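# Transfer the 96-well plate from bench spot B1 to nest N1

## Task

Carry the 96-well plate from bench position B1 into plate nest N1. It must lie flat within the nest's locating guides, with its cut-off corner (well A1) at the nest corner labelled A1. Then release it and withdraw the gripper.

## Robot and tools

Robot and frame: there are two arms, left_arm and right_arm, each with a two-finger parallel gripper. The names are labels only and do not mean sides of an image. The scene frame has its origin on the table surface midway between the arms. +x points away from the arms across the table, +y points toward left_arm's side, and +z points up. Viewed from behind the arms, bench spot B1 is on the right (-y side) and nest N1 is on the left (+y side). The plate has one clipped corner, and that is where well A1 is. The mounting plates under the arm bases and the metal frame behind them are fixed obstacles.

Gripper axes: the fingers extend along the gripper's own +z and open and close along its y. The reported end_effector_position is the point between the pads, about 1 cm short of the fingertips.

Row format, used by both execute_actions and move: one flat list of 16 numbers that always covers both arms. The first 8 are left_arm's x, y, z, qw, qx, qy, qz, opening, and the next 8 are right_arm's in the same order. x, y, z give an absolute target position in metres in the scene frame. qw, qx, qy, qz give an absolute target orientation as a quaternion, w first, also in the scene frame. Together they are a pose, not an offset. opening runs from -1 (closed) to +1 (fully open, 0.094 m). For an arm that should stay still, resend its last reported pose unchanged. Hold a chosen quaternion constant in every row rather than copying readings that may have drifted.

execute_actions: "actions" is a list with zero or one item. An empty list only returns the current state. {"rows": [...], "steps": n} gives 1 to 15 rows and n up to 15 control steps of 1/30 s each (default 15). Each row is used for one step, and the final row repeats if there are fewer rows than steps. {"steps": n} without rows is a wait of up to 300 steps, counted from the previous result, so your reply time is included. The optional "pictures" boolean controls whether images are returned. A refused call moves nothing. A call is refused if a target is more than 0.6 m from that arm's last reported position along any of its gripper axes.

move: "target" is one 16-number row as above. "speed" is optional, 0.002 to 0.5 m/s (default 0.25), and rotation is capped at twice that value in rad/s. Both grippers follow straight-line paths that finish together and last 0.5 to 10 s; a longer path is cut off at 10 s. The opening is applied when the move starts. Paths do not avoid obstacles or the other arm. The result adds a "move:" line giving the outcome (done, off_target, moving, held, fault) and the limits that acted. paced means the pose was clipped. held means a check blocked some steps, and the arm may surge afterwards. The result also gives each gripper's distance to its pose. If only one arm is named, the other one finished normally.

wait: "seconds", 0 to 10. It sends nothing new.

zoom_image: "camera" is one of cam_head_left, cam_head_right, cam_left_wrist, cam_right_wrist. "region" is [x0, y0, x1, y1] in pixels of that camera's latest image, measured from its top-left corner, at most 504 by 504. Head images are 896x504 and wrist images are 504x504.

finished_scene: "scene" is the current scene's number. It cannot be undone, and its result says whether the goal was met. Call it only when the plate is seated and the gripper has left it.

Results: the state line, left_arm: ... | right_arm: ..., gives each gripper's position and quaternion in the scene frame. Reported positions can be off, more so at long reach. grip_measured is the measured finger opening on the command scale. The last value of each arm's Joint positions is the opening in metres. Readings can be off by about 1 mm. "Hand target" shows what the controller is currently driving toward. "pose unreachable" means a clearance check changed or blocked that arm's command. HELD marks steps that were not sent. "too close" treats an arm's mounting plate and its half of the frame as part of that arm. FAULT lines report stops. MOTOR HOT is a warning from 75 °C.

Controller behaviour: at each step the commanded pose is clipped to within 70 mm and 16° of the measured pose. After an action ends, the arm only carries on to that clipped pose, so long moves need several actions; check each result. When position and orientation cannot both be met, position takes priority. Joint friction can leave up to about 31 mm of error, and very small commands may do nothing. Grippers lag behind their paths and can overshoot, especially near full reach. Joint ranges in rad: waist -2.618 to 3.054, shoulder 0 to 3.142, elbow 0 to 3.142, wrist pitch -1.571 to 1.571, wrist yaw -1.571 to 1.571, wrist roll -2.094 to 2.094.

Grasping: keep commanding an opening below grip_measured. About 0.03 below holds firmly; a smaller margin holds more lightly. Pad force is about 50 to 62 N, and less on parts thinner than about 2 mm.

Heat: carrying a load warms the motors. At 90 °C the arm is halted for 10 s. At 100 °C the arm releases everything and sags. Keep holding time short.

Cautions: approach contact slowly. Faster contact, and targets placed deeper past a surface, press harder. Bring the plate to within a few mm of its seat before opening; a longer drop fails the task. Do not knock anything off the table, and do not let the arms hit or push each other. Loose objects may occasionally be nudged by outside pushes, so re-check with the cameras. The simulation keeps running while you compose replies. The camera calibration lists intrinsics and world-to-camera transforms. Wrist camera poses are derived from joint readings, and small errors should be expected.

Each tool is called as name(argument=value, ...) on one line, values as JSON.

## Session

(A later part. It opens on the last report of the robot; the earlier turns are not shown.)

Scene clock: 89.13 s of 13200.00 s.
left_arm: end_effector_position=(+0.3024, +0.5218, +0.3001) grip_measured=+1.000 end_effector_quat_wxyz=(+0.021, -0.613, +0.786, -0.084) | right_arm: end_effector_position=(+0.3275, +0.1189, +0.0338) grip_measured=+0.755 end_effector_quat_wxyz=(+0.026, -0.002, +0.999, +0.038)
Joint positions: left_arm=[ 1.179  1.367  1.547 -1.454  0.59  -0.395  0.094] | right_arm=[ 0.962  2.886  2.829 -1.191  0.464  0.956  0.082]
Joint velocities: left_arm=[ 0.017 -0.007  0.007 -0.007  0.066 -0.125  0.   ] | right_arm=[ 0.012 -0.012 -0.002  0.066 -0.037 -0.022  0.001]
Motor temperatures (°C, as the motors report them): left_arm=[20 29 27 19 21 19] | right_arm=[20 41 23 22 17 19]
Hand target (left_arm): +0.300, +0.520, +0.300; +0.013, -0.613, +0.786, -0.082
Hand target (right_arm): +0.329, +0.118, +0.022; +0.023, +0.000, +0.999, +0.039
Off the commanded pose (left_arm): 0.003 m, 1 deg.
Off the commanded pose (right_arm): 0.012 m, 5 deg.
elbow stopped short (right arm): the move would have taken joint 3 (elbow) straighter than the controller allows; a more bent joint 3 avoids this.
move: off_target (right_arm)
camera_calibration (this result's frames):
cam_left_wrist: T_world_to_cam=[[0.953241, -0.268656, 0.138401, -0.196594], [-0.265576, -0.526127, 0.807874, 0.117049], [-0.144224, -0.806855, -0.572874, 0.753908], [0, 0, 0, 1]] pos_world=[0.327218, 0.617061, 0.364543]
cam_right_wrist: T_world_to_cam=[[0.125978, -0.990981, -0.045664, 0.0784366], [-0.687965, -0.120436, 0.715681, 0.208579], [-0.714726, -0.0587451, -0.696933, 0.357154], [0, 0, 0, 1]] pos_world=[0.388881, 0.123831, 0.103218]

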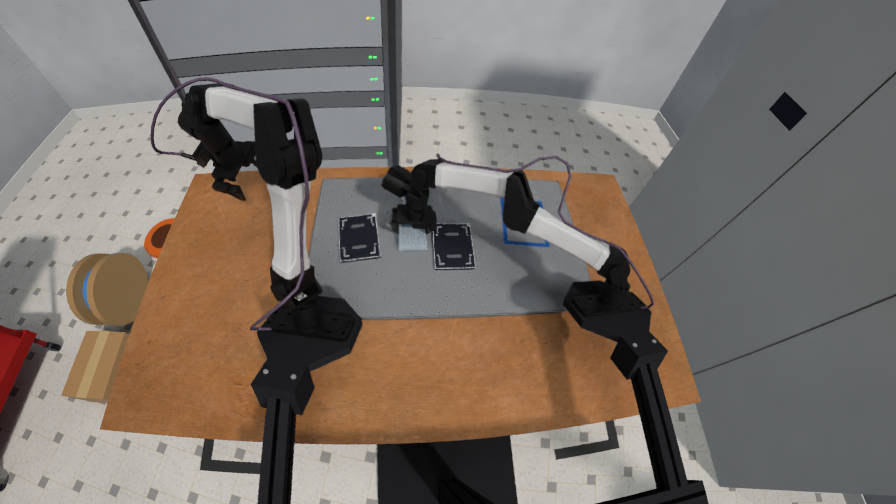

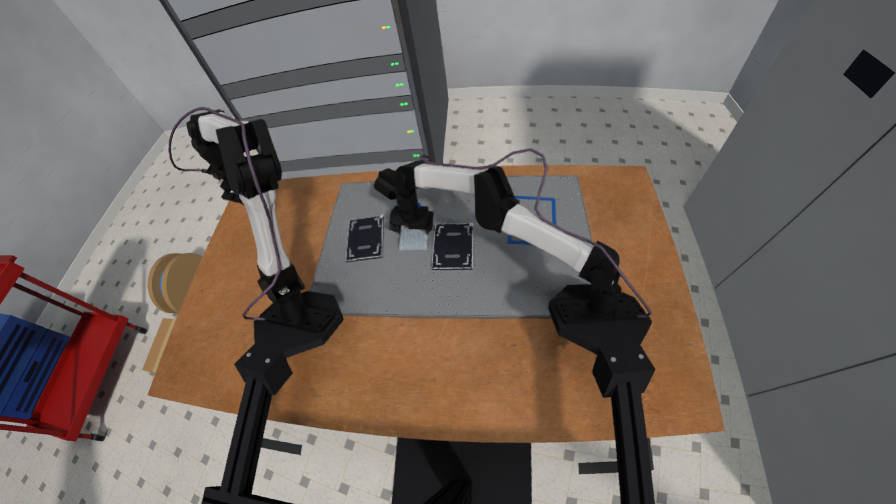

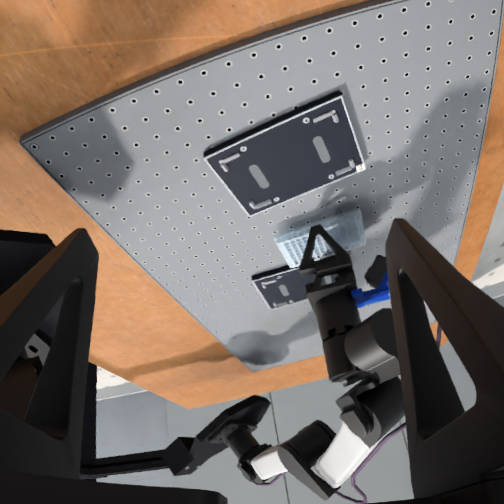

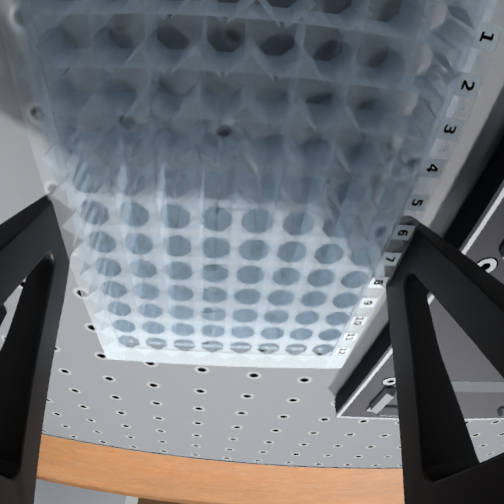

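move(target=[0.30,0.52,0.30,0.013,-0.613,0.786,-0.082,1, 0.28,0.145,0.03,0,0,1,0,0.74], speed=0.025)

move(target=[0.30,0.52,0.30,0.013,-0.613,0.786,-0.082,1, 0.28,0.145,0.008,0,0,1,0,0.74], speed=0.015)

Scene clock: 94.20 s of 13200.00 s.
left_arm: end_effector_position=(+0.3024, +0.5218, +0.3001) grip_measured=+1.000 end_effector_quat_wxyz=(+0.021, -0.613, +0.786, -0.084) | right_arm: end_effector_position=(+0.2887, +0.1420, +0.0411) grip_measured=+0.755 end_effector_quat_wxyz=(+0.021, +0.002, +0.999, +0.048)
Joint positions: left_arm=[ 1.179  1.367  1.547 -1.454  0.59  -0.395  0.094] | right_arm=[ 1.036  2.911  2.829 -1.189  0.469  1.038  0.082]
Joint velocities: left_arm=[-0.002 -0.002 -0.012  0.022  0.007 -0.051  0.   ] | right_arm=[ 0.002  0.012 -0.007 -0.037  0.037 -0.037  0.   ]
Motor temperatures (°C, as the motors report them): left_arm=[20 28 27 19 21 19] | right_arm=[21 42 23 22 17 19]
Hand target (left_arm): +0.300, +0.520, +0.300; +0.013, -0.613, +0.786, -0.082
Hand target (right_arm): +0.280, +0.144, +0.030; +0.022, -0.000, +0.999, +0.042
Off the commanded pose (left_arm): 0.003 m, 1 deg.
Off the commanded pose (right_arm): 0.014 m, 6 deg.
elbow stopped short (right arm): the move would have taken joint 3 (elbow) straighter than the controller allows; a more bent joint 3 avoids this.
move: off_target (right_arm)
camera_calibration (this result's frames):
cam_left_wrist: T_world_to_cam=[[0.953241, -0.268656, 0.138401, -0.196594], [-0.265576, -0.526127, 0.807874, 0.117049], [-0.144224, -0.806855, -0.572874, 0.753908], [0, 0, 0, 1]] pos_world=[0.327218, 0.617061, 0.364543]
cam_right_wrist: T_world_to_cam=[[0.118218, -0.990722, -0.0670373, 0.109624], [-0.681725, -0.130063, 0.719955, 0.1788], [-0.721994, -0.0394108, -0.690776, 0.334957], [0, 0, 0, 1]] pos_world=[0.35077, 0.145063, 0.110001]

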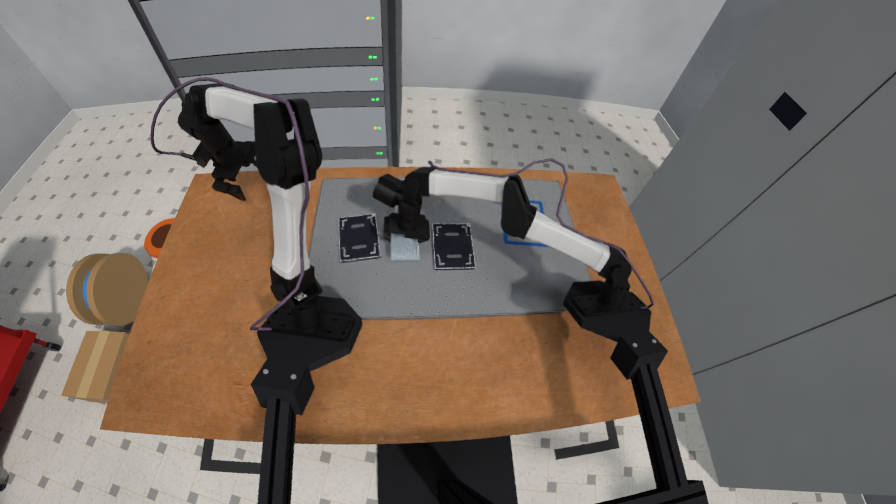

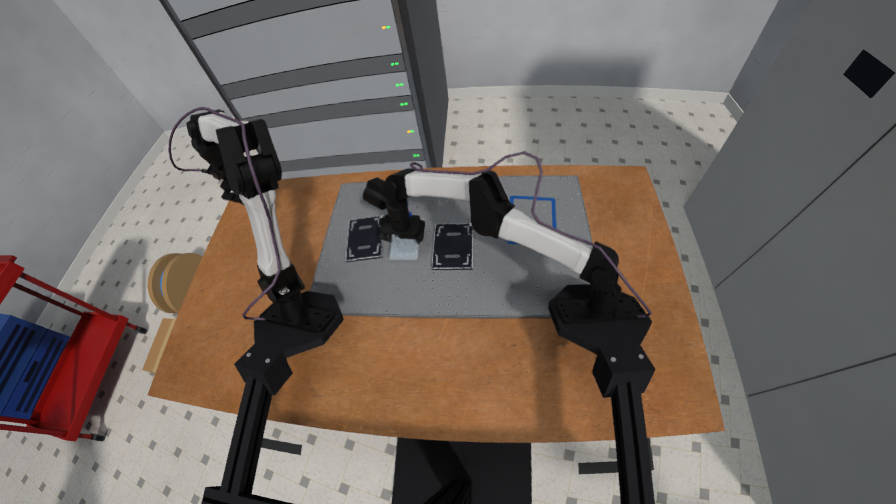

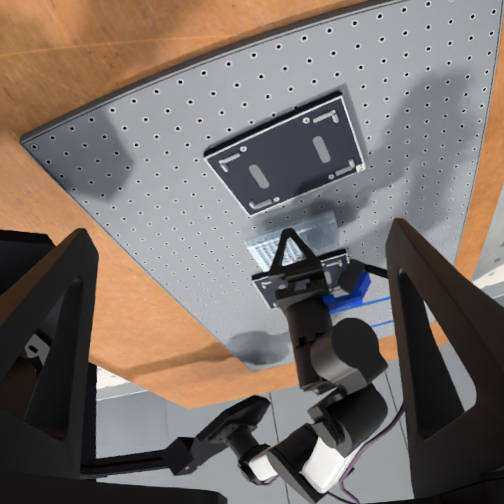

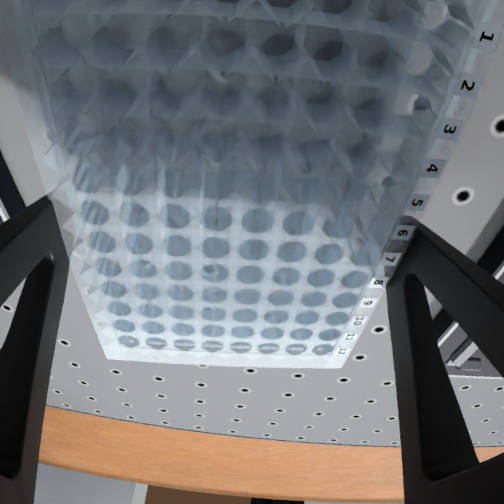

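Scene clock: 97.90 s of 13200.00 s.
left_arm: end_effector_position=(+0.3024, +0.5218, +0.3001) grip_measured=+1.000 end_effector_quat_wxyz=(+0.021, -0.613, +0.786, -0.084) | right_arm: end_effector_position=(+0.2815, +0.1445, +0.0260) grip_measured=+0.755 end_effector_quat_wxyz=(+0.021, +0.000, +0.999, +0.046)
Joint positions: left_arm=[ 1.179  1.367  1.547 -1.454  0.59  -0.395  0.094] | right_arm=[ 1.036  2.943  2.829 -1.161  0.47   1.038  0.082]
Joint velocities: left_arm=[ 0.007  0.012  0.007 -0.007 -0.022 -0.022  0.   ] | right_arm=[ 0.007 -0.017 -0.002 -0.066 -0.007 -0.037  0.   ]
Motor temperatures (°C, as the motors report them): left_arm=[20 28 27 19 21 19] | right_arm=[21 43 24 22 17 19]
Hand target (left_arm): +0.300, +0.520, +0.300; +0.013, -0.613, +0.786, -0.082
Hand target (right_arm): +0.279, +0.143, +0.009; +0.020, +0.000, +0.999, +0.041
Off the commanded pose (left_arm): 0.003 m, 1 deg.
Off the commanded pose (right_arm): 0.018 m, 6 deg.
elbow stopped short (right arm): the move would have taken joint 3 (elbow) straighter than the controller allows; a more bent joint 3 avoids this.
move: off_target (right_arm)
camera_calibration (this result's frames):
cam_left_wrist: T_world_to_cam=[[0.953241, -0.268656, 0.138401, -0.196594], [-0.265576, -0.526127, 0.807874, 0.117049], [-0.144224, -0.806855, -0.572874, 0.753908], [0, 0, 0, 1]] pos_world=[0.327218, 0.617061, 0.364543]
cam_right_wrist: T_world_to_cam=[[0.120854, -0.990701, -0.0625015, 0.111069], [-0.681248, -0.12857, 0.720674, 0.184759], [-0.722008, -0.0445171, -0.690451, 0.320152], [0, 0, 0, 1]] pos_world=[0.343596, 0.148043, 0.0948402]

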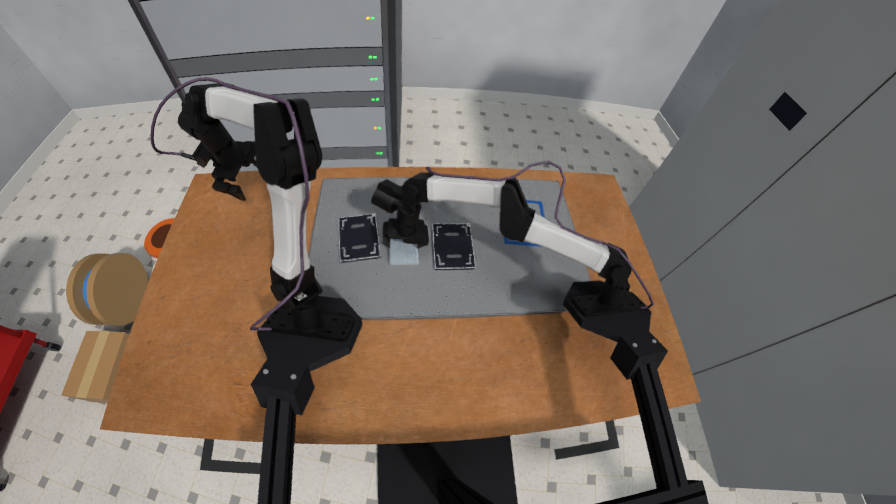

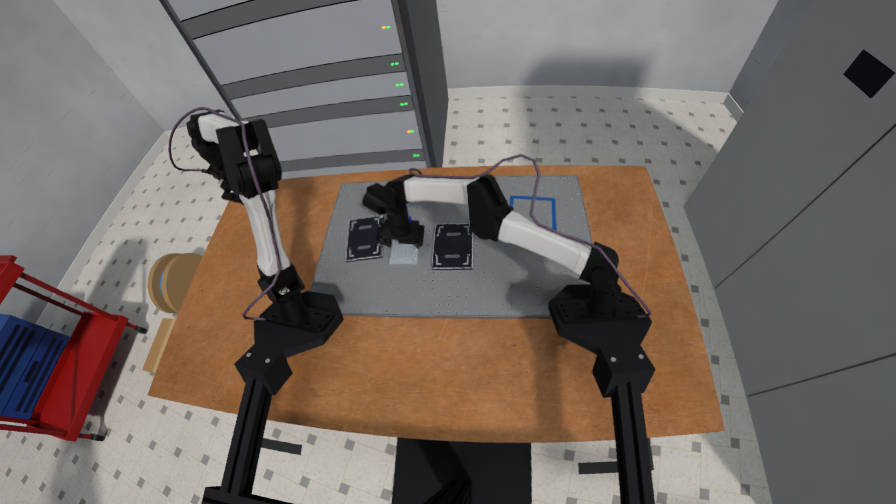

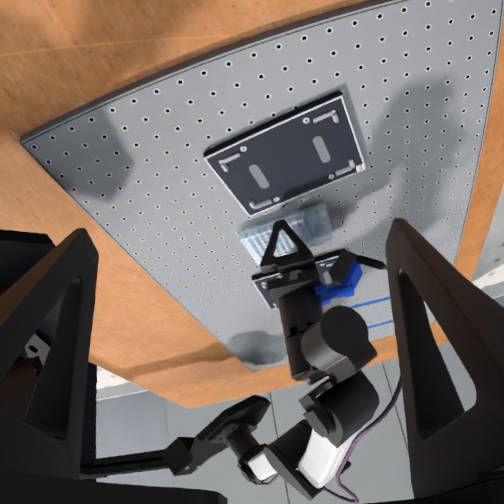

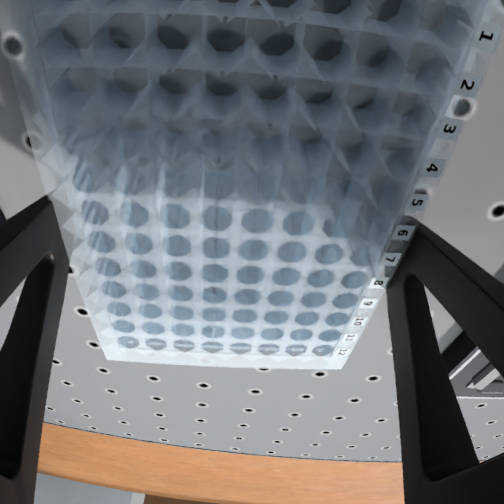

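Within a few mm of the board. Release, then retreat.

move(target=[0.30,0.52,0.30,0.013,-0.613,0.786,-0.082,1, 0.28,0.145,0.004,0,0,1,0,1], speed=0.015)

move(target=[0.30,0.52,0.30,0.013,-0.613,0.786,-0.082,1, 0.28,0.14,0.12,0,0,1,0,1], speed=0.08)

move(target=[0.28,0.2,0.2,0,0,1,0,1, 0.30,-0.35,0.22,0,0,1,0,1], speed=0.2)

Scene clock: 104.07 s of 13200.00 s.
left_arm: end_effector_position=(+0.3024, +0.5218, +0.3001) grip_measured=+1.000 end_effector_quat_wxyz=(+0.021, -0.613, +0.786, -0.084) | right_arm: end_effector_position=(+0.2814, +0.1468, +0.0234) grip_measured=+1.000 end_effector_quat_wxyz=(+0.023, -0.000, +0.999, +0.049)
Joint positions: left_arm=[ 1.179  1.367  1.547 -1.454  0.59  -0.395  0.094] | right_arm=[ 1.036  2.95   2.829 -1.146  0.472  1.033  0.094]
Joint velocities: left_arm=[ 0.007 -0.002 -0.002 -0.007 -0.007  0.022  0.   ] | right_arm=[0.022 0.002 0.002 0.081 0.037 0.037 0.   ]
Motor temperatures (°C, as the motors report them): left_arm=[20 27 27 19 21 19] | right_arm=[21 44 24 22 17 19]
Hand target (left_arm): +0.300, +0.520, +0.300; +0.013, -0.613, +0.786, -0.082
Hand target (right_arm): +0.279, +0.143, +0.004; +0.020, +0.000, +0.999, +0.041
Off the commanded pose (left_arm): 0.003 m, 1 deg.
Off the commanded pose (right_arm): 0.020 m, 6 deg.
elbow stopped short (right arm): the move would have taken joint 3 (elbow) straighter than the controller allows; a more bent joint 3 avoids this.
move: off_target (right_arm)
camera_calibration (this result's frames):
cam_left_wrist: T_world_to_cam=[[0.953241, -0.268656, 0.138401, -0.196594], [-0.265576, -0.526127, 0.807874, 0.117049], [-0.144224, -0.806855, -0.572874, 0.753908], [0, 0, 0, 1]] pos_world=[0.327218, 0.617061, 0.364543]
cam_right_wrist: T_world_to_cam=[[0.121788, -0.99021, -0.0682059, 0.11298], [-0.684917, -0.133577, 0.716272, 0.188721], [-0.71837, -0.0405182, -0.69448, 0.316889], [0, 0, 0, 1]] pos_world=[0.343142, 0.149923, 0.0926035]

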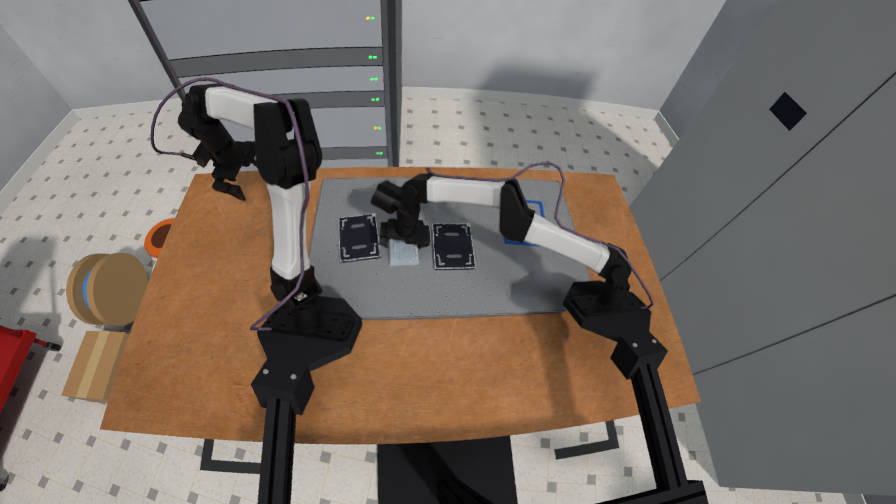

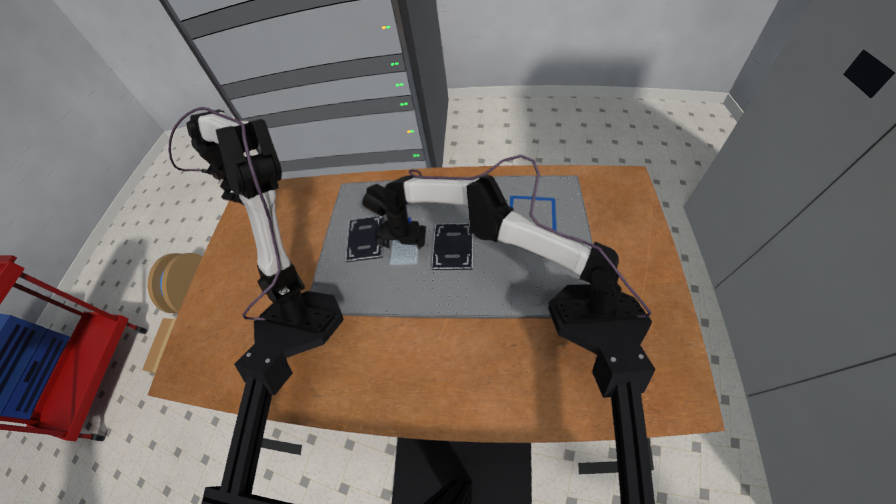

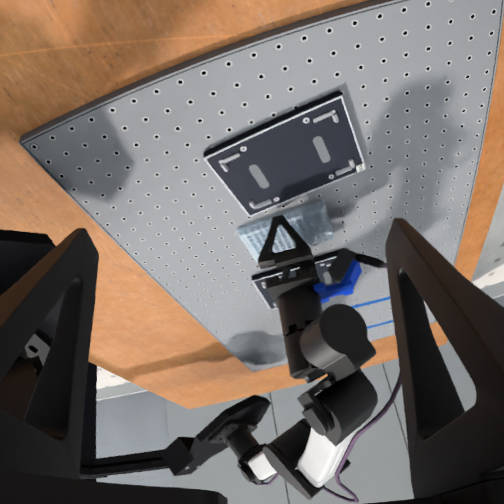

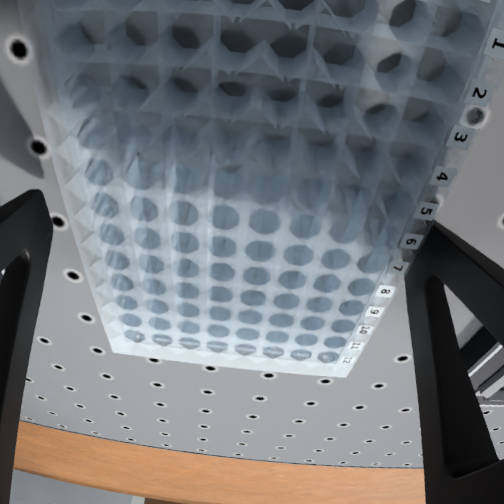

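Scene clock: 105.67 s of 13200.00 s.
left_arm: end_effector_position=(+0.3024, +0.5218, +0.3001) grip_measured=+1.000 end_effector_quat_wxyz=(+0.021, -0.613, +0.786, -0.084) | right_arm: end_effector_position=(+0.2758, +0.1410, +0.1096) grip_measured=+1.000 end_effector_quat_wxyz=(+0.020, -0.006, +0.998, +0.051)
Joint positions: left_arm=[ 1.179  1.367  1.547 -1.454  0.59  -0.395  0.094] | right_arm=[ 1.112  2.802  2.829 -1.331  0.484  1.103  0.094]
Joint velocities: left_arm=[-0.012  0.002  0.002 -0.022 -0.051  0.007  0.   ] | right_arm=[ 0.002  0.012 -0.002  0.007 -0.066  0.007  0.   ]
Motor temperatures (°C, as the motors report them): left_arm=[20 27 27 19 21 19] | right_arm=[22 45 24 22 17 19]
Hand target (left_arm): +0.300, +0.520, +0.300; +0.013, -0.613, +0.786, -0.082
Hand target (right_arm): +0.280, +0.141, +0.120; +0.026, -0.000, +0.998, +0.056
Off the commanded pose (left_arm): 0.003 m, 1 deg.
Off the commanded pose (right_arm): 0.011 m, 6 deg.
elbow stopped short (right arm): the move would have taken joint 3 (elbow) straighter than the controller allows; a more bent joint 3 avoids this.
move: off_target (right_arm)
camera_calibration (this result's frames):
cam_left_wrist: T_world_to_cam=[[0.953241, -0.268656, 0.138401, -0.196594], [-0.265576, -0.526127, 0.807874, 0.117049], [-0.144224, -0.806855, -0.572874, 0.753908], [0, 0, 0, 1]] pos_world=[0.327218, 0.617061, 0.364543]
cam_right_wrist: T_world_to_cam=[[0.133598, -0.98831, -0.0734563, 0.110888], [-0.678432, -0.145236, 0.720164, 0.121752], [-0.722414, -0.0463776, -0.689904, 0.37394], [0, 0, 0, 1]] pos_world=[0.337926, 0.144617, 0.178447]

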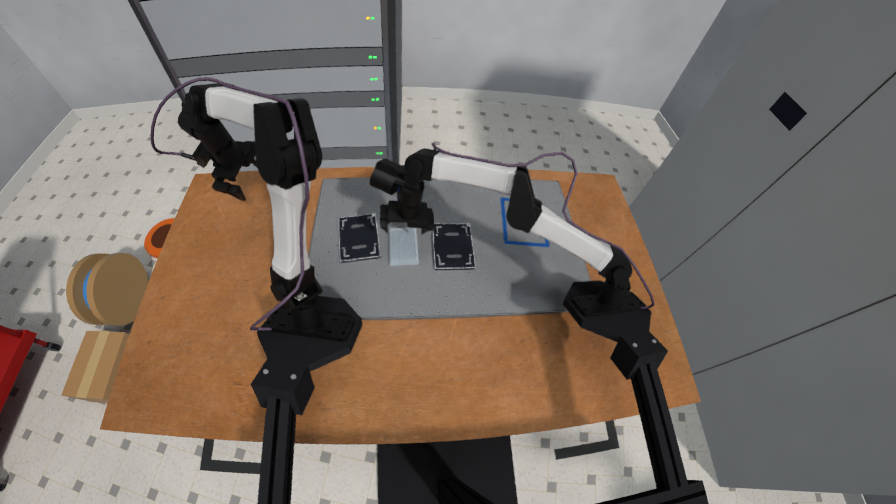

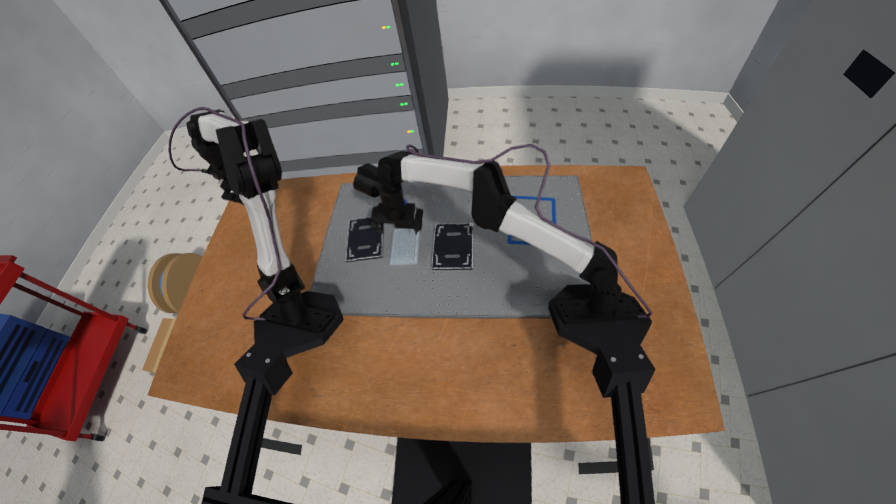

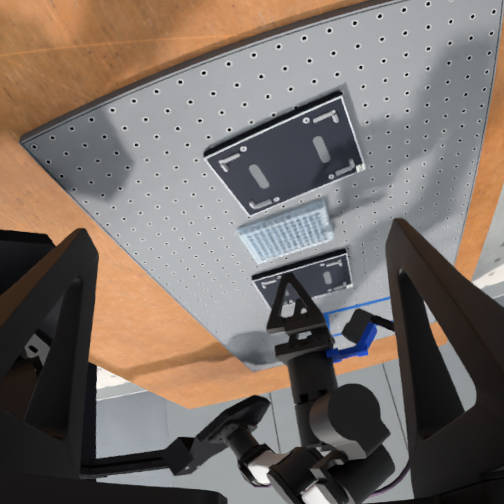

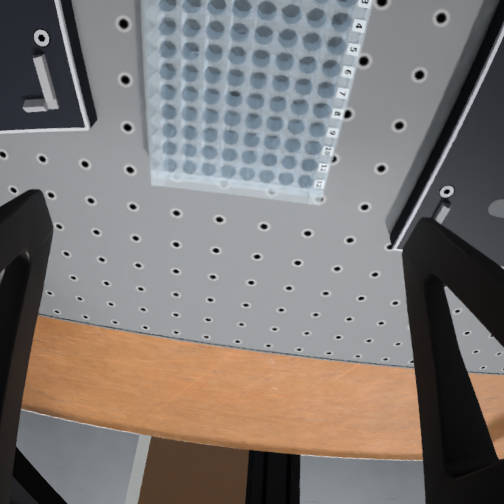

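Scene clock: 109.67 s of 13200.00 s.
left_arm: end_effector_position=(+0.2677, +0.2043, +0.1991) grip_measured=+1.000 end_effector_quat_wxyz=(-0.020, +0.001, +1.000, +0.014) | right_arm: end_effector_position=(+0.3048, -0.3467, +0.2209) grip_measured=+1.000 end_effector_quat_wxyz=(-0.003, +0.003, +1.000, +0.003)
Joint positions: left_arm=[-0.576  1.308  1.131 -1.065 -0.342 -0.71   0.094] | right_arm=[ 0.105  1.03   1.035 -1.091  0.139  0.172  0.094]
Joint velocities: left_arm=[ 0.007 -0.027  0.002  0.051  0.022 -0.007  0.   ] | right_arm=[ 0.007 -0.002 -0.012  0.037  0.007  0.037  0.   ]
Motor temperatures (°C, as the motors report them): left_arm=[20 27 27 19 21 19] | right_arm=[21 45 24 21 17 19]
Hand target (left_arm): +0.275, +0.198, +0.201; -0.009, +0.004, +1.000, +0.008
Hand target (right_arm): +0.300, -0.349, +0.223; -0.006, +0.003, +1.000, +0.005
Off the commanded pose (left_arm): 0.013 m, 3 deg.
Off the commanded pose (right_arm): 0.006 m, 1 deg.
move: off_target (left_arm)
camera_calibration (this result's frames):
cam_left_wrist: T_world_to_cam=[[-0.0365819, -0.998253, -0.0463996, 0.215959], [-0.598418, -0.0153033, 0.801038, 0.00848217], [-0.800348, 0.0570699, -0.596813, 0.438846], [0, 0, 0, 1]] pos_world=[0.364206, 0.190667, 0.265135]
cam_right_wrist: T_world_to_cam=[[0.115364, -0.993179, 0.0169438, -0.382905], [-0.646185, -0.0620815, 0.760651, 0.000527273], [-0.754411, -0.0987004, -0.64894, 0.43159], [0, 0, 0, 1]] pos_world=[0.37011, -0.337662, 0.286163]

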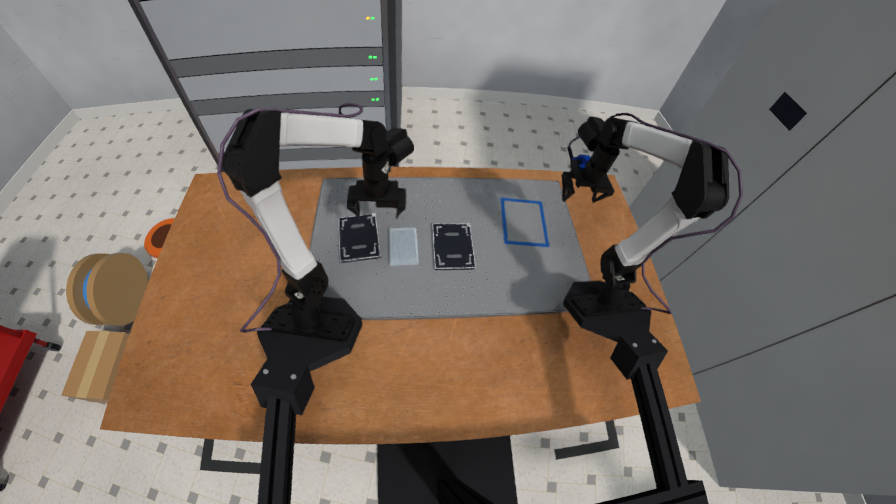

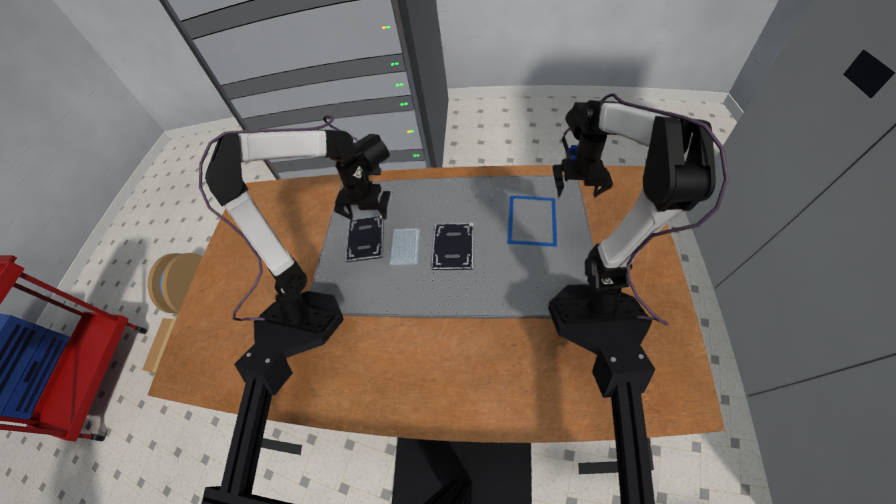

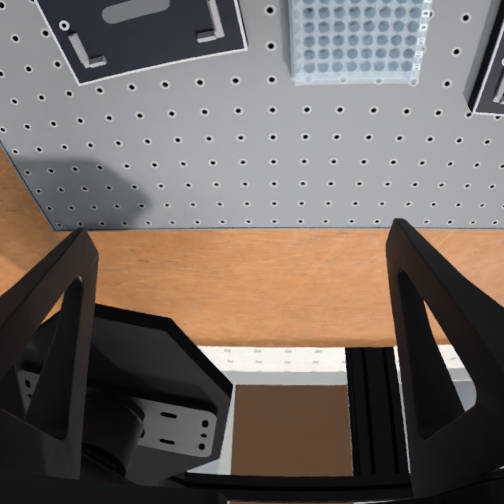

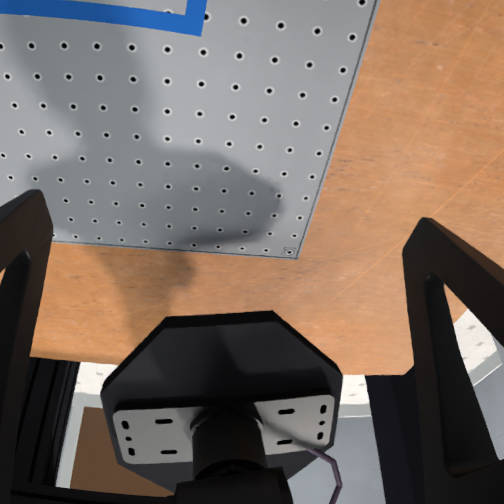

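move(target=[0.285,0.134,0.06,0,0,1,0,1, 0.30,-0.35,0.22,0,0,1,0,1], speed=0.1)

Scene clock: 115.23 s of 13200.00 s.
left_arm: end_effector_position=(+0.2772, +0.1352, +0.0611) grip_measured=+1.000 end_effector_quat_wxyz=(-0.007, +0.004, +1.000, +0.004) | right_arm: end_effector_position=(+0.3047, -0.3466, +0.2209) grip_measured=+1.000 end_effector_quat_wxyz=(-0.003, -0.000, +1.000, +0.003)
Joint positions: left_arm=[-0.569  1.758  1.076 -0.522 -0.343 -0.686  0.094] | right_arm=[ 0.105  1.03   1.035 -1.091  0.138  0.166  0.094]
Joint velocities: left_arm=[ 0.012 -0.007  0.007  0.066 -0.081  0.007  0.   ] | right_arm=[ 0.012  0.002 -0.002 -0.037 -0.051  0.037  0.   ]
Motor temperatures (°C, as the motors report them): left_arm=[20 27 27 19 21 19] | right_arm=[21 43 24 21 17 19]
Hand target (left_arm): +0.284, +0.134, +0.059; -0.000, +0.000, +1.000, -0.000
Hand target (right_arm): +0.300, -0.350, +0.220; -0.000, +0.000, +1.000, -0.000
Off the commanded pose (left_arm): 0.008 m, 1 deg.
Off the commanded pose (right_arm): 0.006 m, 1 deg.
After step 90, 0.47 s passed at rest.
move: done
camera_calibration (this result's frames):
cam_left_wrist: T_world_to_cam=[[-0.0404559, -0.998781, -0.0282938, 0.141039], [-0.62017, 0.00289766, 0.784462, 0.128252], [-0.783423, 0.0492831, -0.619531, 0.365747], [0, 0, 0, 1]] pos_world=[0.371778, 0.122471, 0.129974]
cam_right_wrist: T_world_to_cam=[[0.12115, -0.992512, 0.0155866, -0.383972], [-0.645349, -0.0668236, 0.76096, -0.00150724], [-0.75422, -0.102249, -0.648612, 0.430144], [0, 0, 0, 1]] pos_world=[0.369968, -0.337216, 0.286128]

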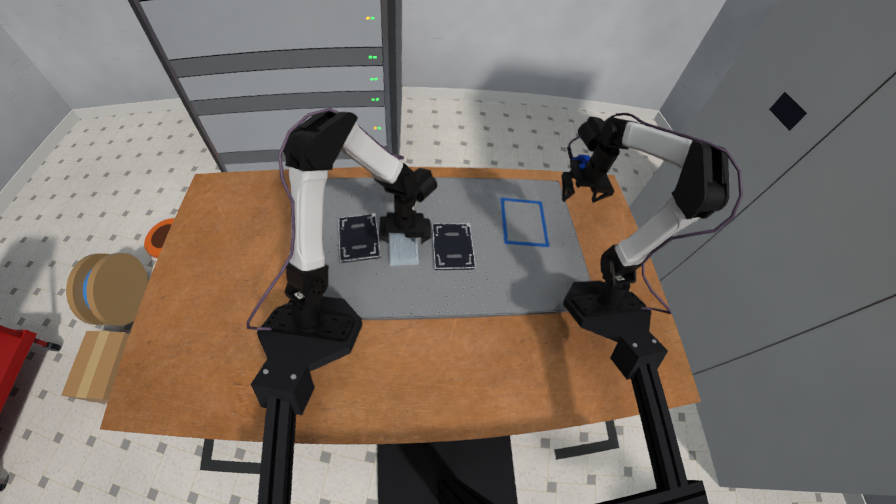

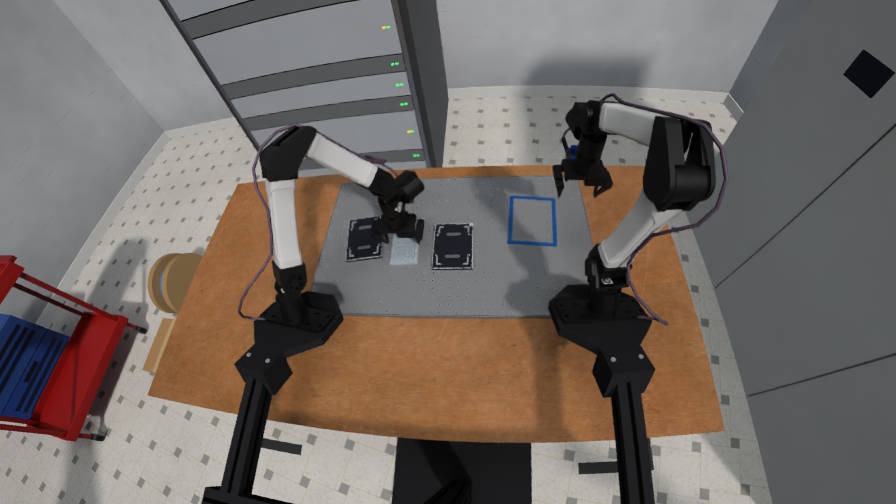

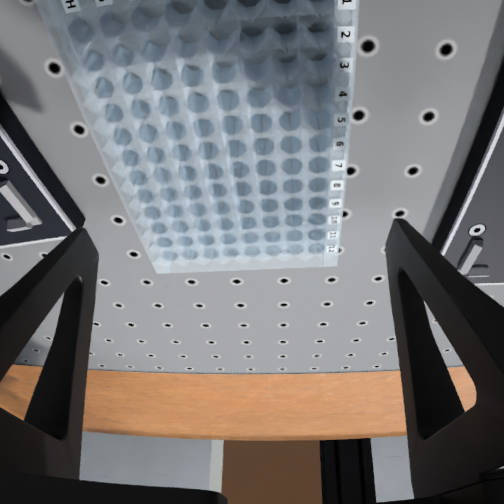

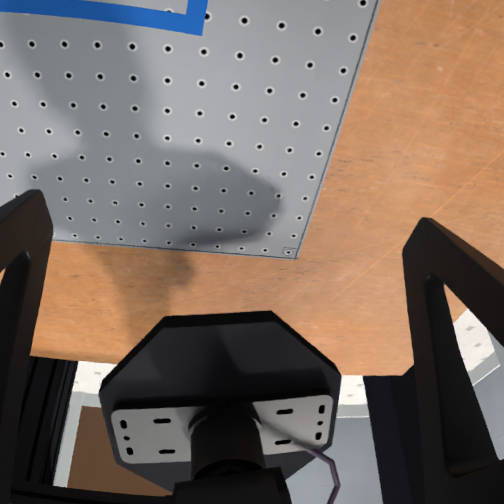

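move(target=[0.295,0.139,0.035,0,-0.035,0.999,0,1, 0.30,-0.35,0.22,0,0,1,0,1], speed=0.03)

Scene clock: 119.57 s of 13200.00 s.
left_arm: end_effector_position=(+0.2850, +0.1442, +0.0367) grip_measured=+1.000 end_effector_quat_wxyz=(-0.008, -0.022, +1.000, +0.009) | right_arm: end_effector_position=(+0.3047, -0.3466, +0.2209) grip_measured=+1.000 end_effector_quat_wxyz=(-0.003, -0.000, +1.000, +0.003)
Joint positions: left_arm=[-0.513  1.82   1.076 -0.452 -0.328 -0.686  0.094] | right_arm=[ 0.105  1.03   1.035 -1.091  0.138  0.165  0.094]
Joint velocities: left_arm=[ 0.007 -0.002  0.012  0.081 -0.037 -0.037  0.   ] | right_arm=[-0.002 -0.017  0.007  0.007 -0.037 -0.037  0.   ]
Motor temperatures (°C, as the motors report them): left_arm=[20 27 27 19 21 19] | right_arm=[20 42 24 21 17 19]
Hand target (left_arm): +0.295, +0.139, +0.035; -0.000, -0.035, +0.999, -0.001
Hand target (right_arm): +0.300, -0.350, +0.220; -0.000, +0.000, +1.000, -0.000
Off the commanded pose (left_arm): 0.011 m, 2 deg.
Off the commanded pose (right_arm): 0.006 m, 1 deg.
move: off_target (left_arm)
camera_calibration (this result's frames):
cam_left_wrist: T_world_to_cam=[[0.0115789, -0.999186, -0.0386509, 0.135195], [-0.616962, -0.0375576, 0.786096, 0.157012], [-0.786908, 0.014744, -0.616894, 0.362163], [0, 0, 0, 1]] pos_world=[0.380294, 0.135642, 0.105215]
cam_right_wrist: T_world_to_cam=[[0.121529, -0.992466, 0.0155845, -0.384071], [-0.645325, -0.0670716, 0.760958, -0.00159999], [-0.754179, -0.102535, -0.648614, 0.430032], [0, 0, 0, 1]] pos_world=[0.369965, -0.337191, 0.286128]

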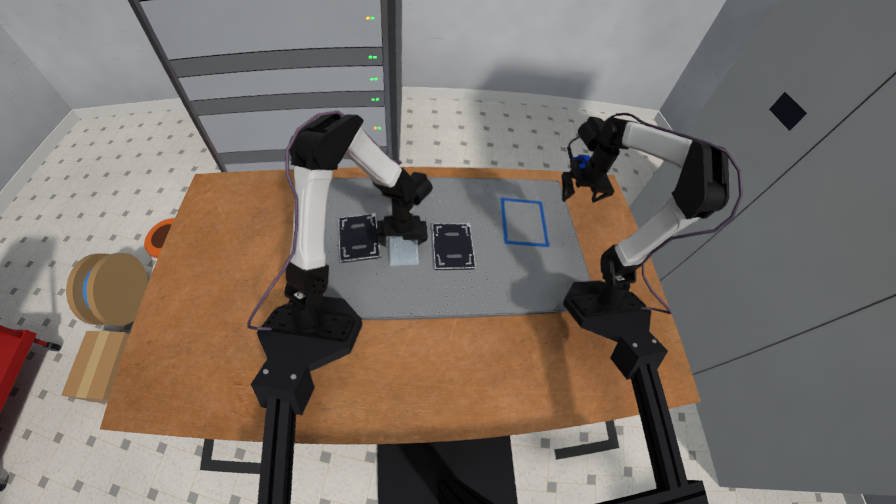

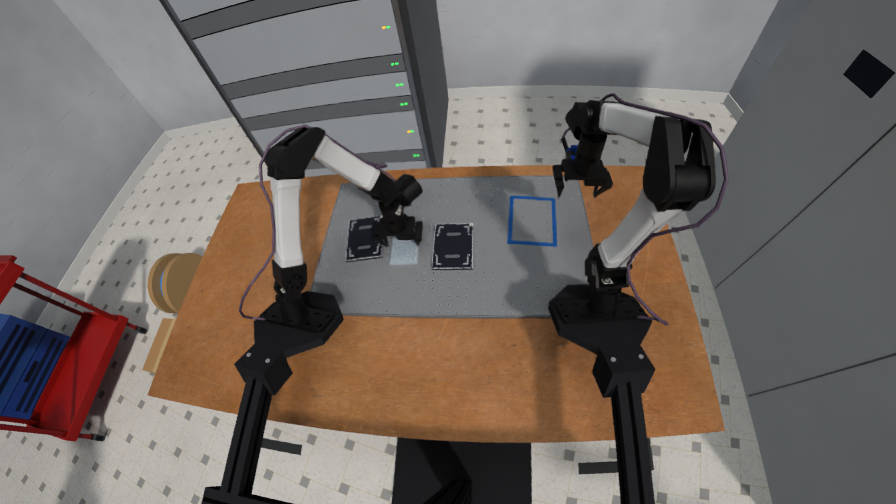

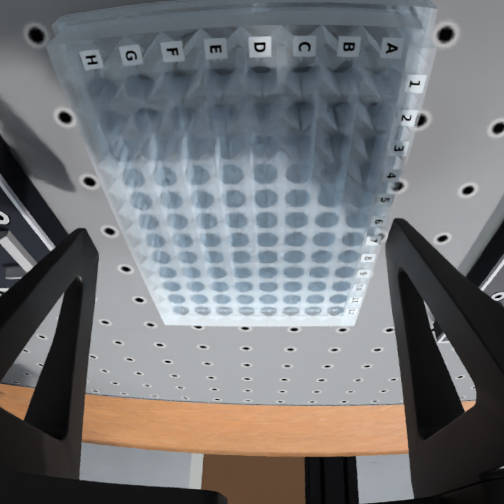

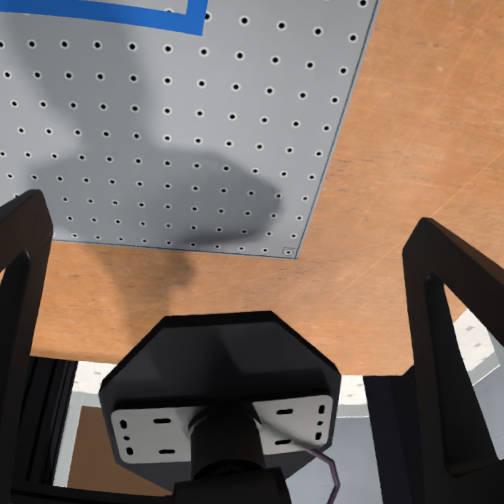

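move(target=[0.29,0.137,0.005,0,-0.035,0.999,0,1, 0.30,-0.35,0.22,0,0,1,0,1], speed=0.02)

Scene clock: 123.57 s of 13200.00 s.
left_arm: end_effector_position=(+0.2872, +0.1349, +0.0214) grip_measured=+1.000 end_effector_quat_wxyz=(-0.002, -0.029, +1.000, -0.005) | right_arm: end_effector_position=(+0.3047, -0.3466, +0.2209) grip_measured=+1.000 end_effector_quat_wxyz=(-0.003, -0.000, +1.000, +0.003)
Joint positions: left_arm=[-0.509  1.869  1.076 -0.371 -0.311 -0.686  0.094] | right_arm=[ 0.105  1.03   1.035 -1.091  0.138  0.165  0.094]
Joint velocities: left_arm=[ 0.002  0.022  0.002 -0.007  0.037  0.007  0.   ] | right_arm=[ 0.012  0.012 -0.012 -0.007 -0.007  0.022  0.   ]
Motor temperatures (°C, as the motors report them): left_arm=[20 27 27 19 21 19] | right_arm=[20 41 24 21 17 19]
Hand target (left_arm): +0.289, +0.138, +0.006; -0.000, -0.035, +0.999, -0.000
Hand target (right_arm): +0.300, -0.350, +0.220; -0.000, +0.000, +1.000, -0.000
Off the commanded pose (left_arm): 0.017 m, 1 deg.
Off the commanded pose (right_arm): 0.006 m, 1 deg.
move: off_target (left_arm)
camera_calibration (this result's frames):
cam_left_wrist: T_world_to_cam=[[0.0255393, -0.999624, -0.00994835, 0.120742], [-0.627421, -0.0237758, 0.778317, 0.17136], [-0.778261, -0.0136359, -0.627793, 0.356244], [0, 0, 0, 1]] pos_world=[0.381682, 0.129629, 0.0914761]
cam_right_wrist: T_world_to_cam=[[0.121529, -0.992466, 0.0155845, -0.384071], [-0.645325, -0.0670716, 0.760958, -0.00159999], [-0.754179, -0.102535, -0.648614, 0.430032], [0, 0, 0, 1]] pos_world=[0.369965, -0.337191, 0.286128]

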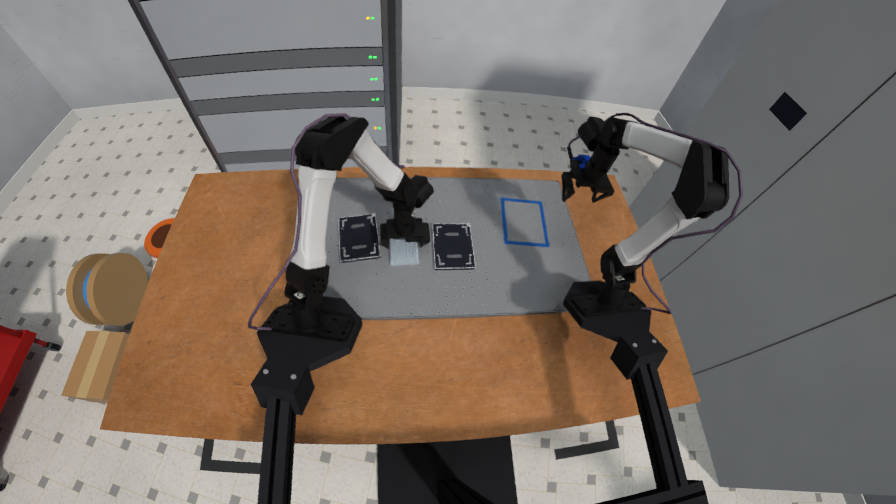

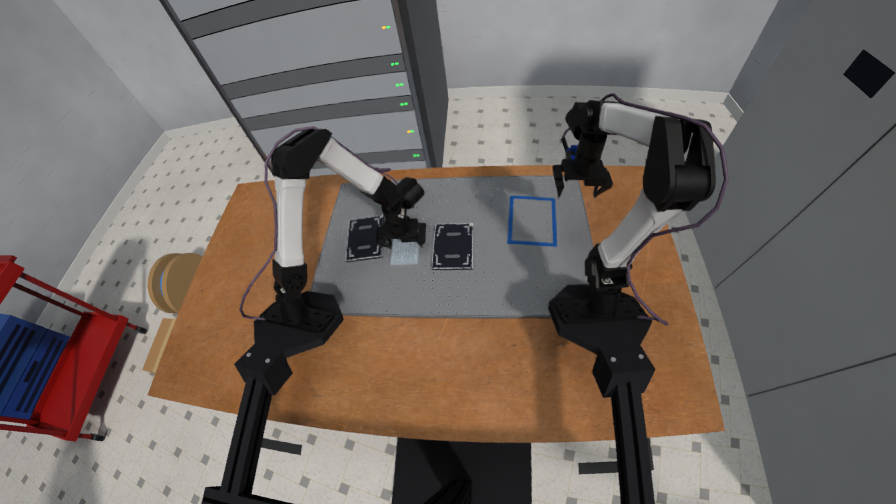

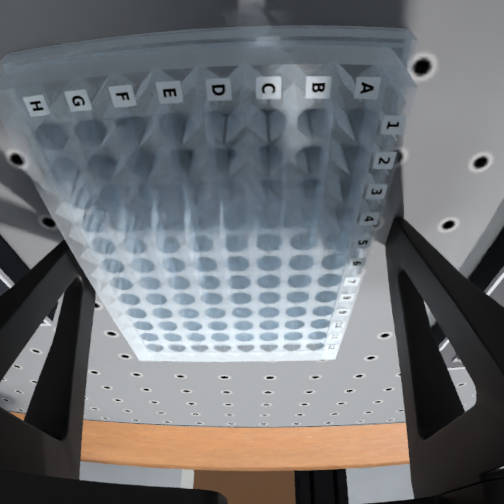

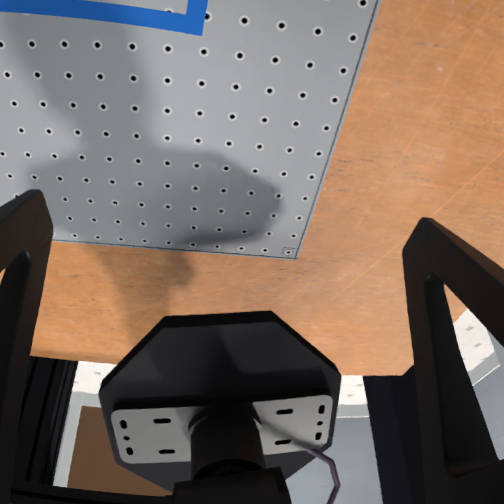

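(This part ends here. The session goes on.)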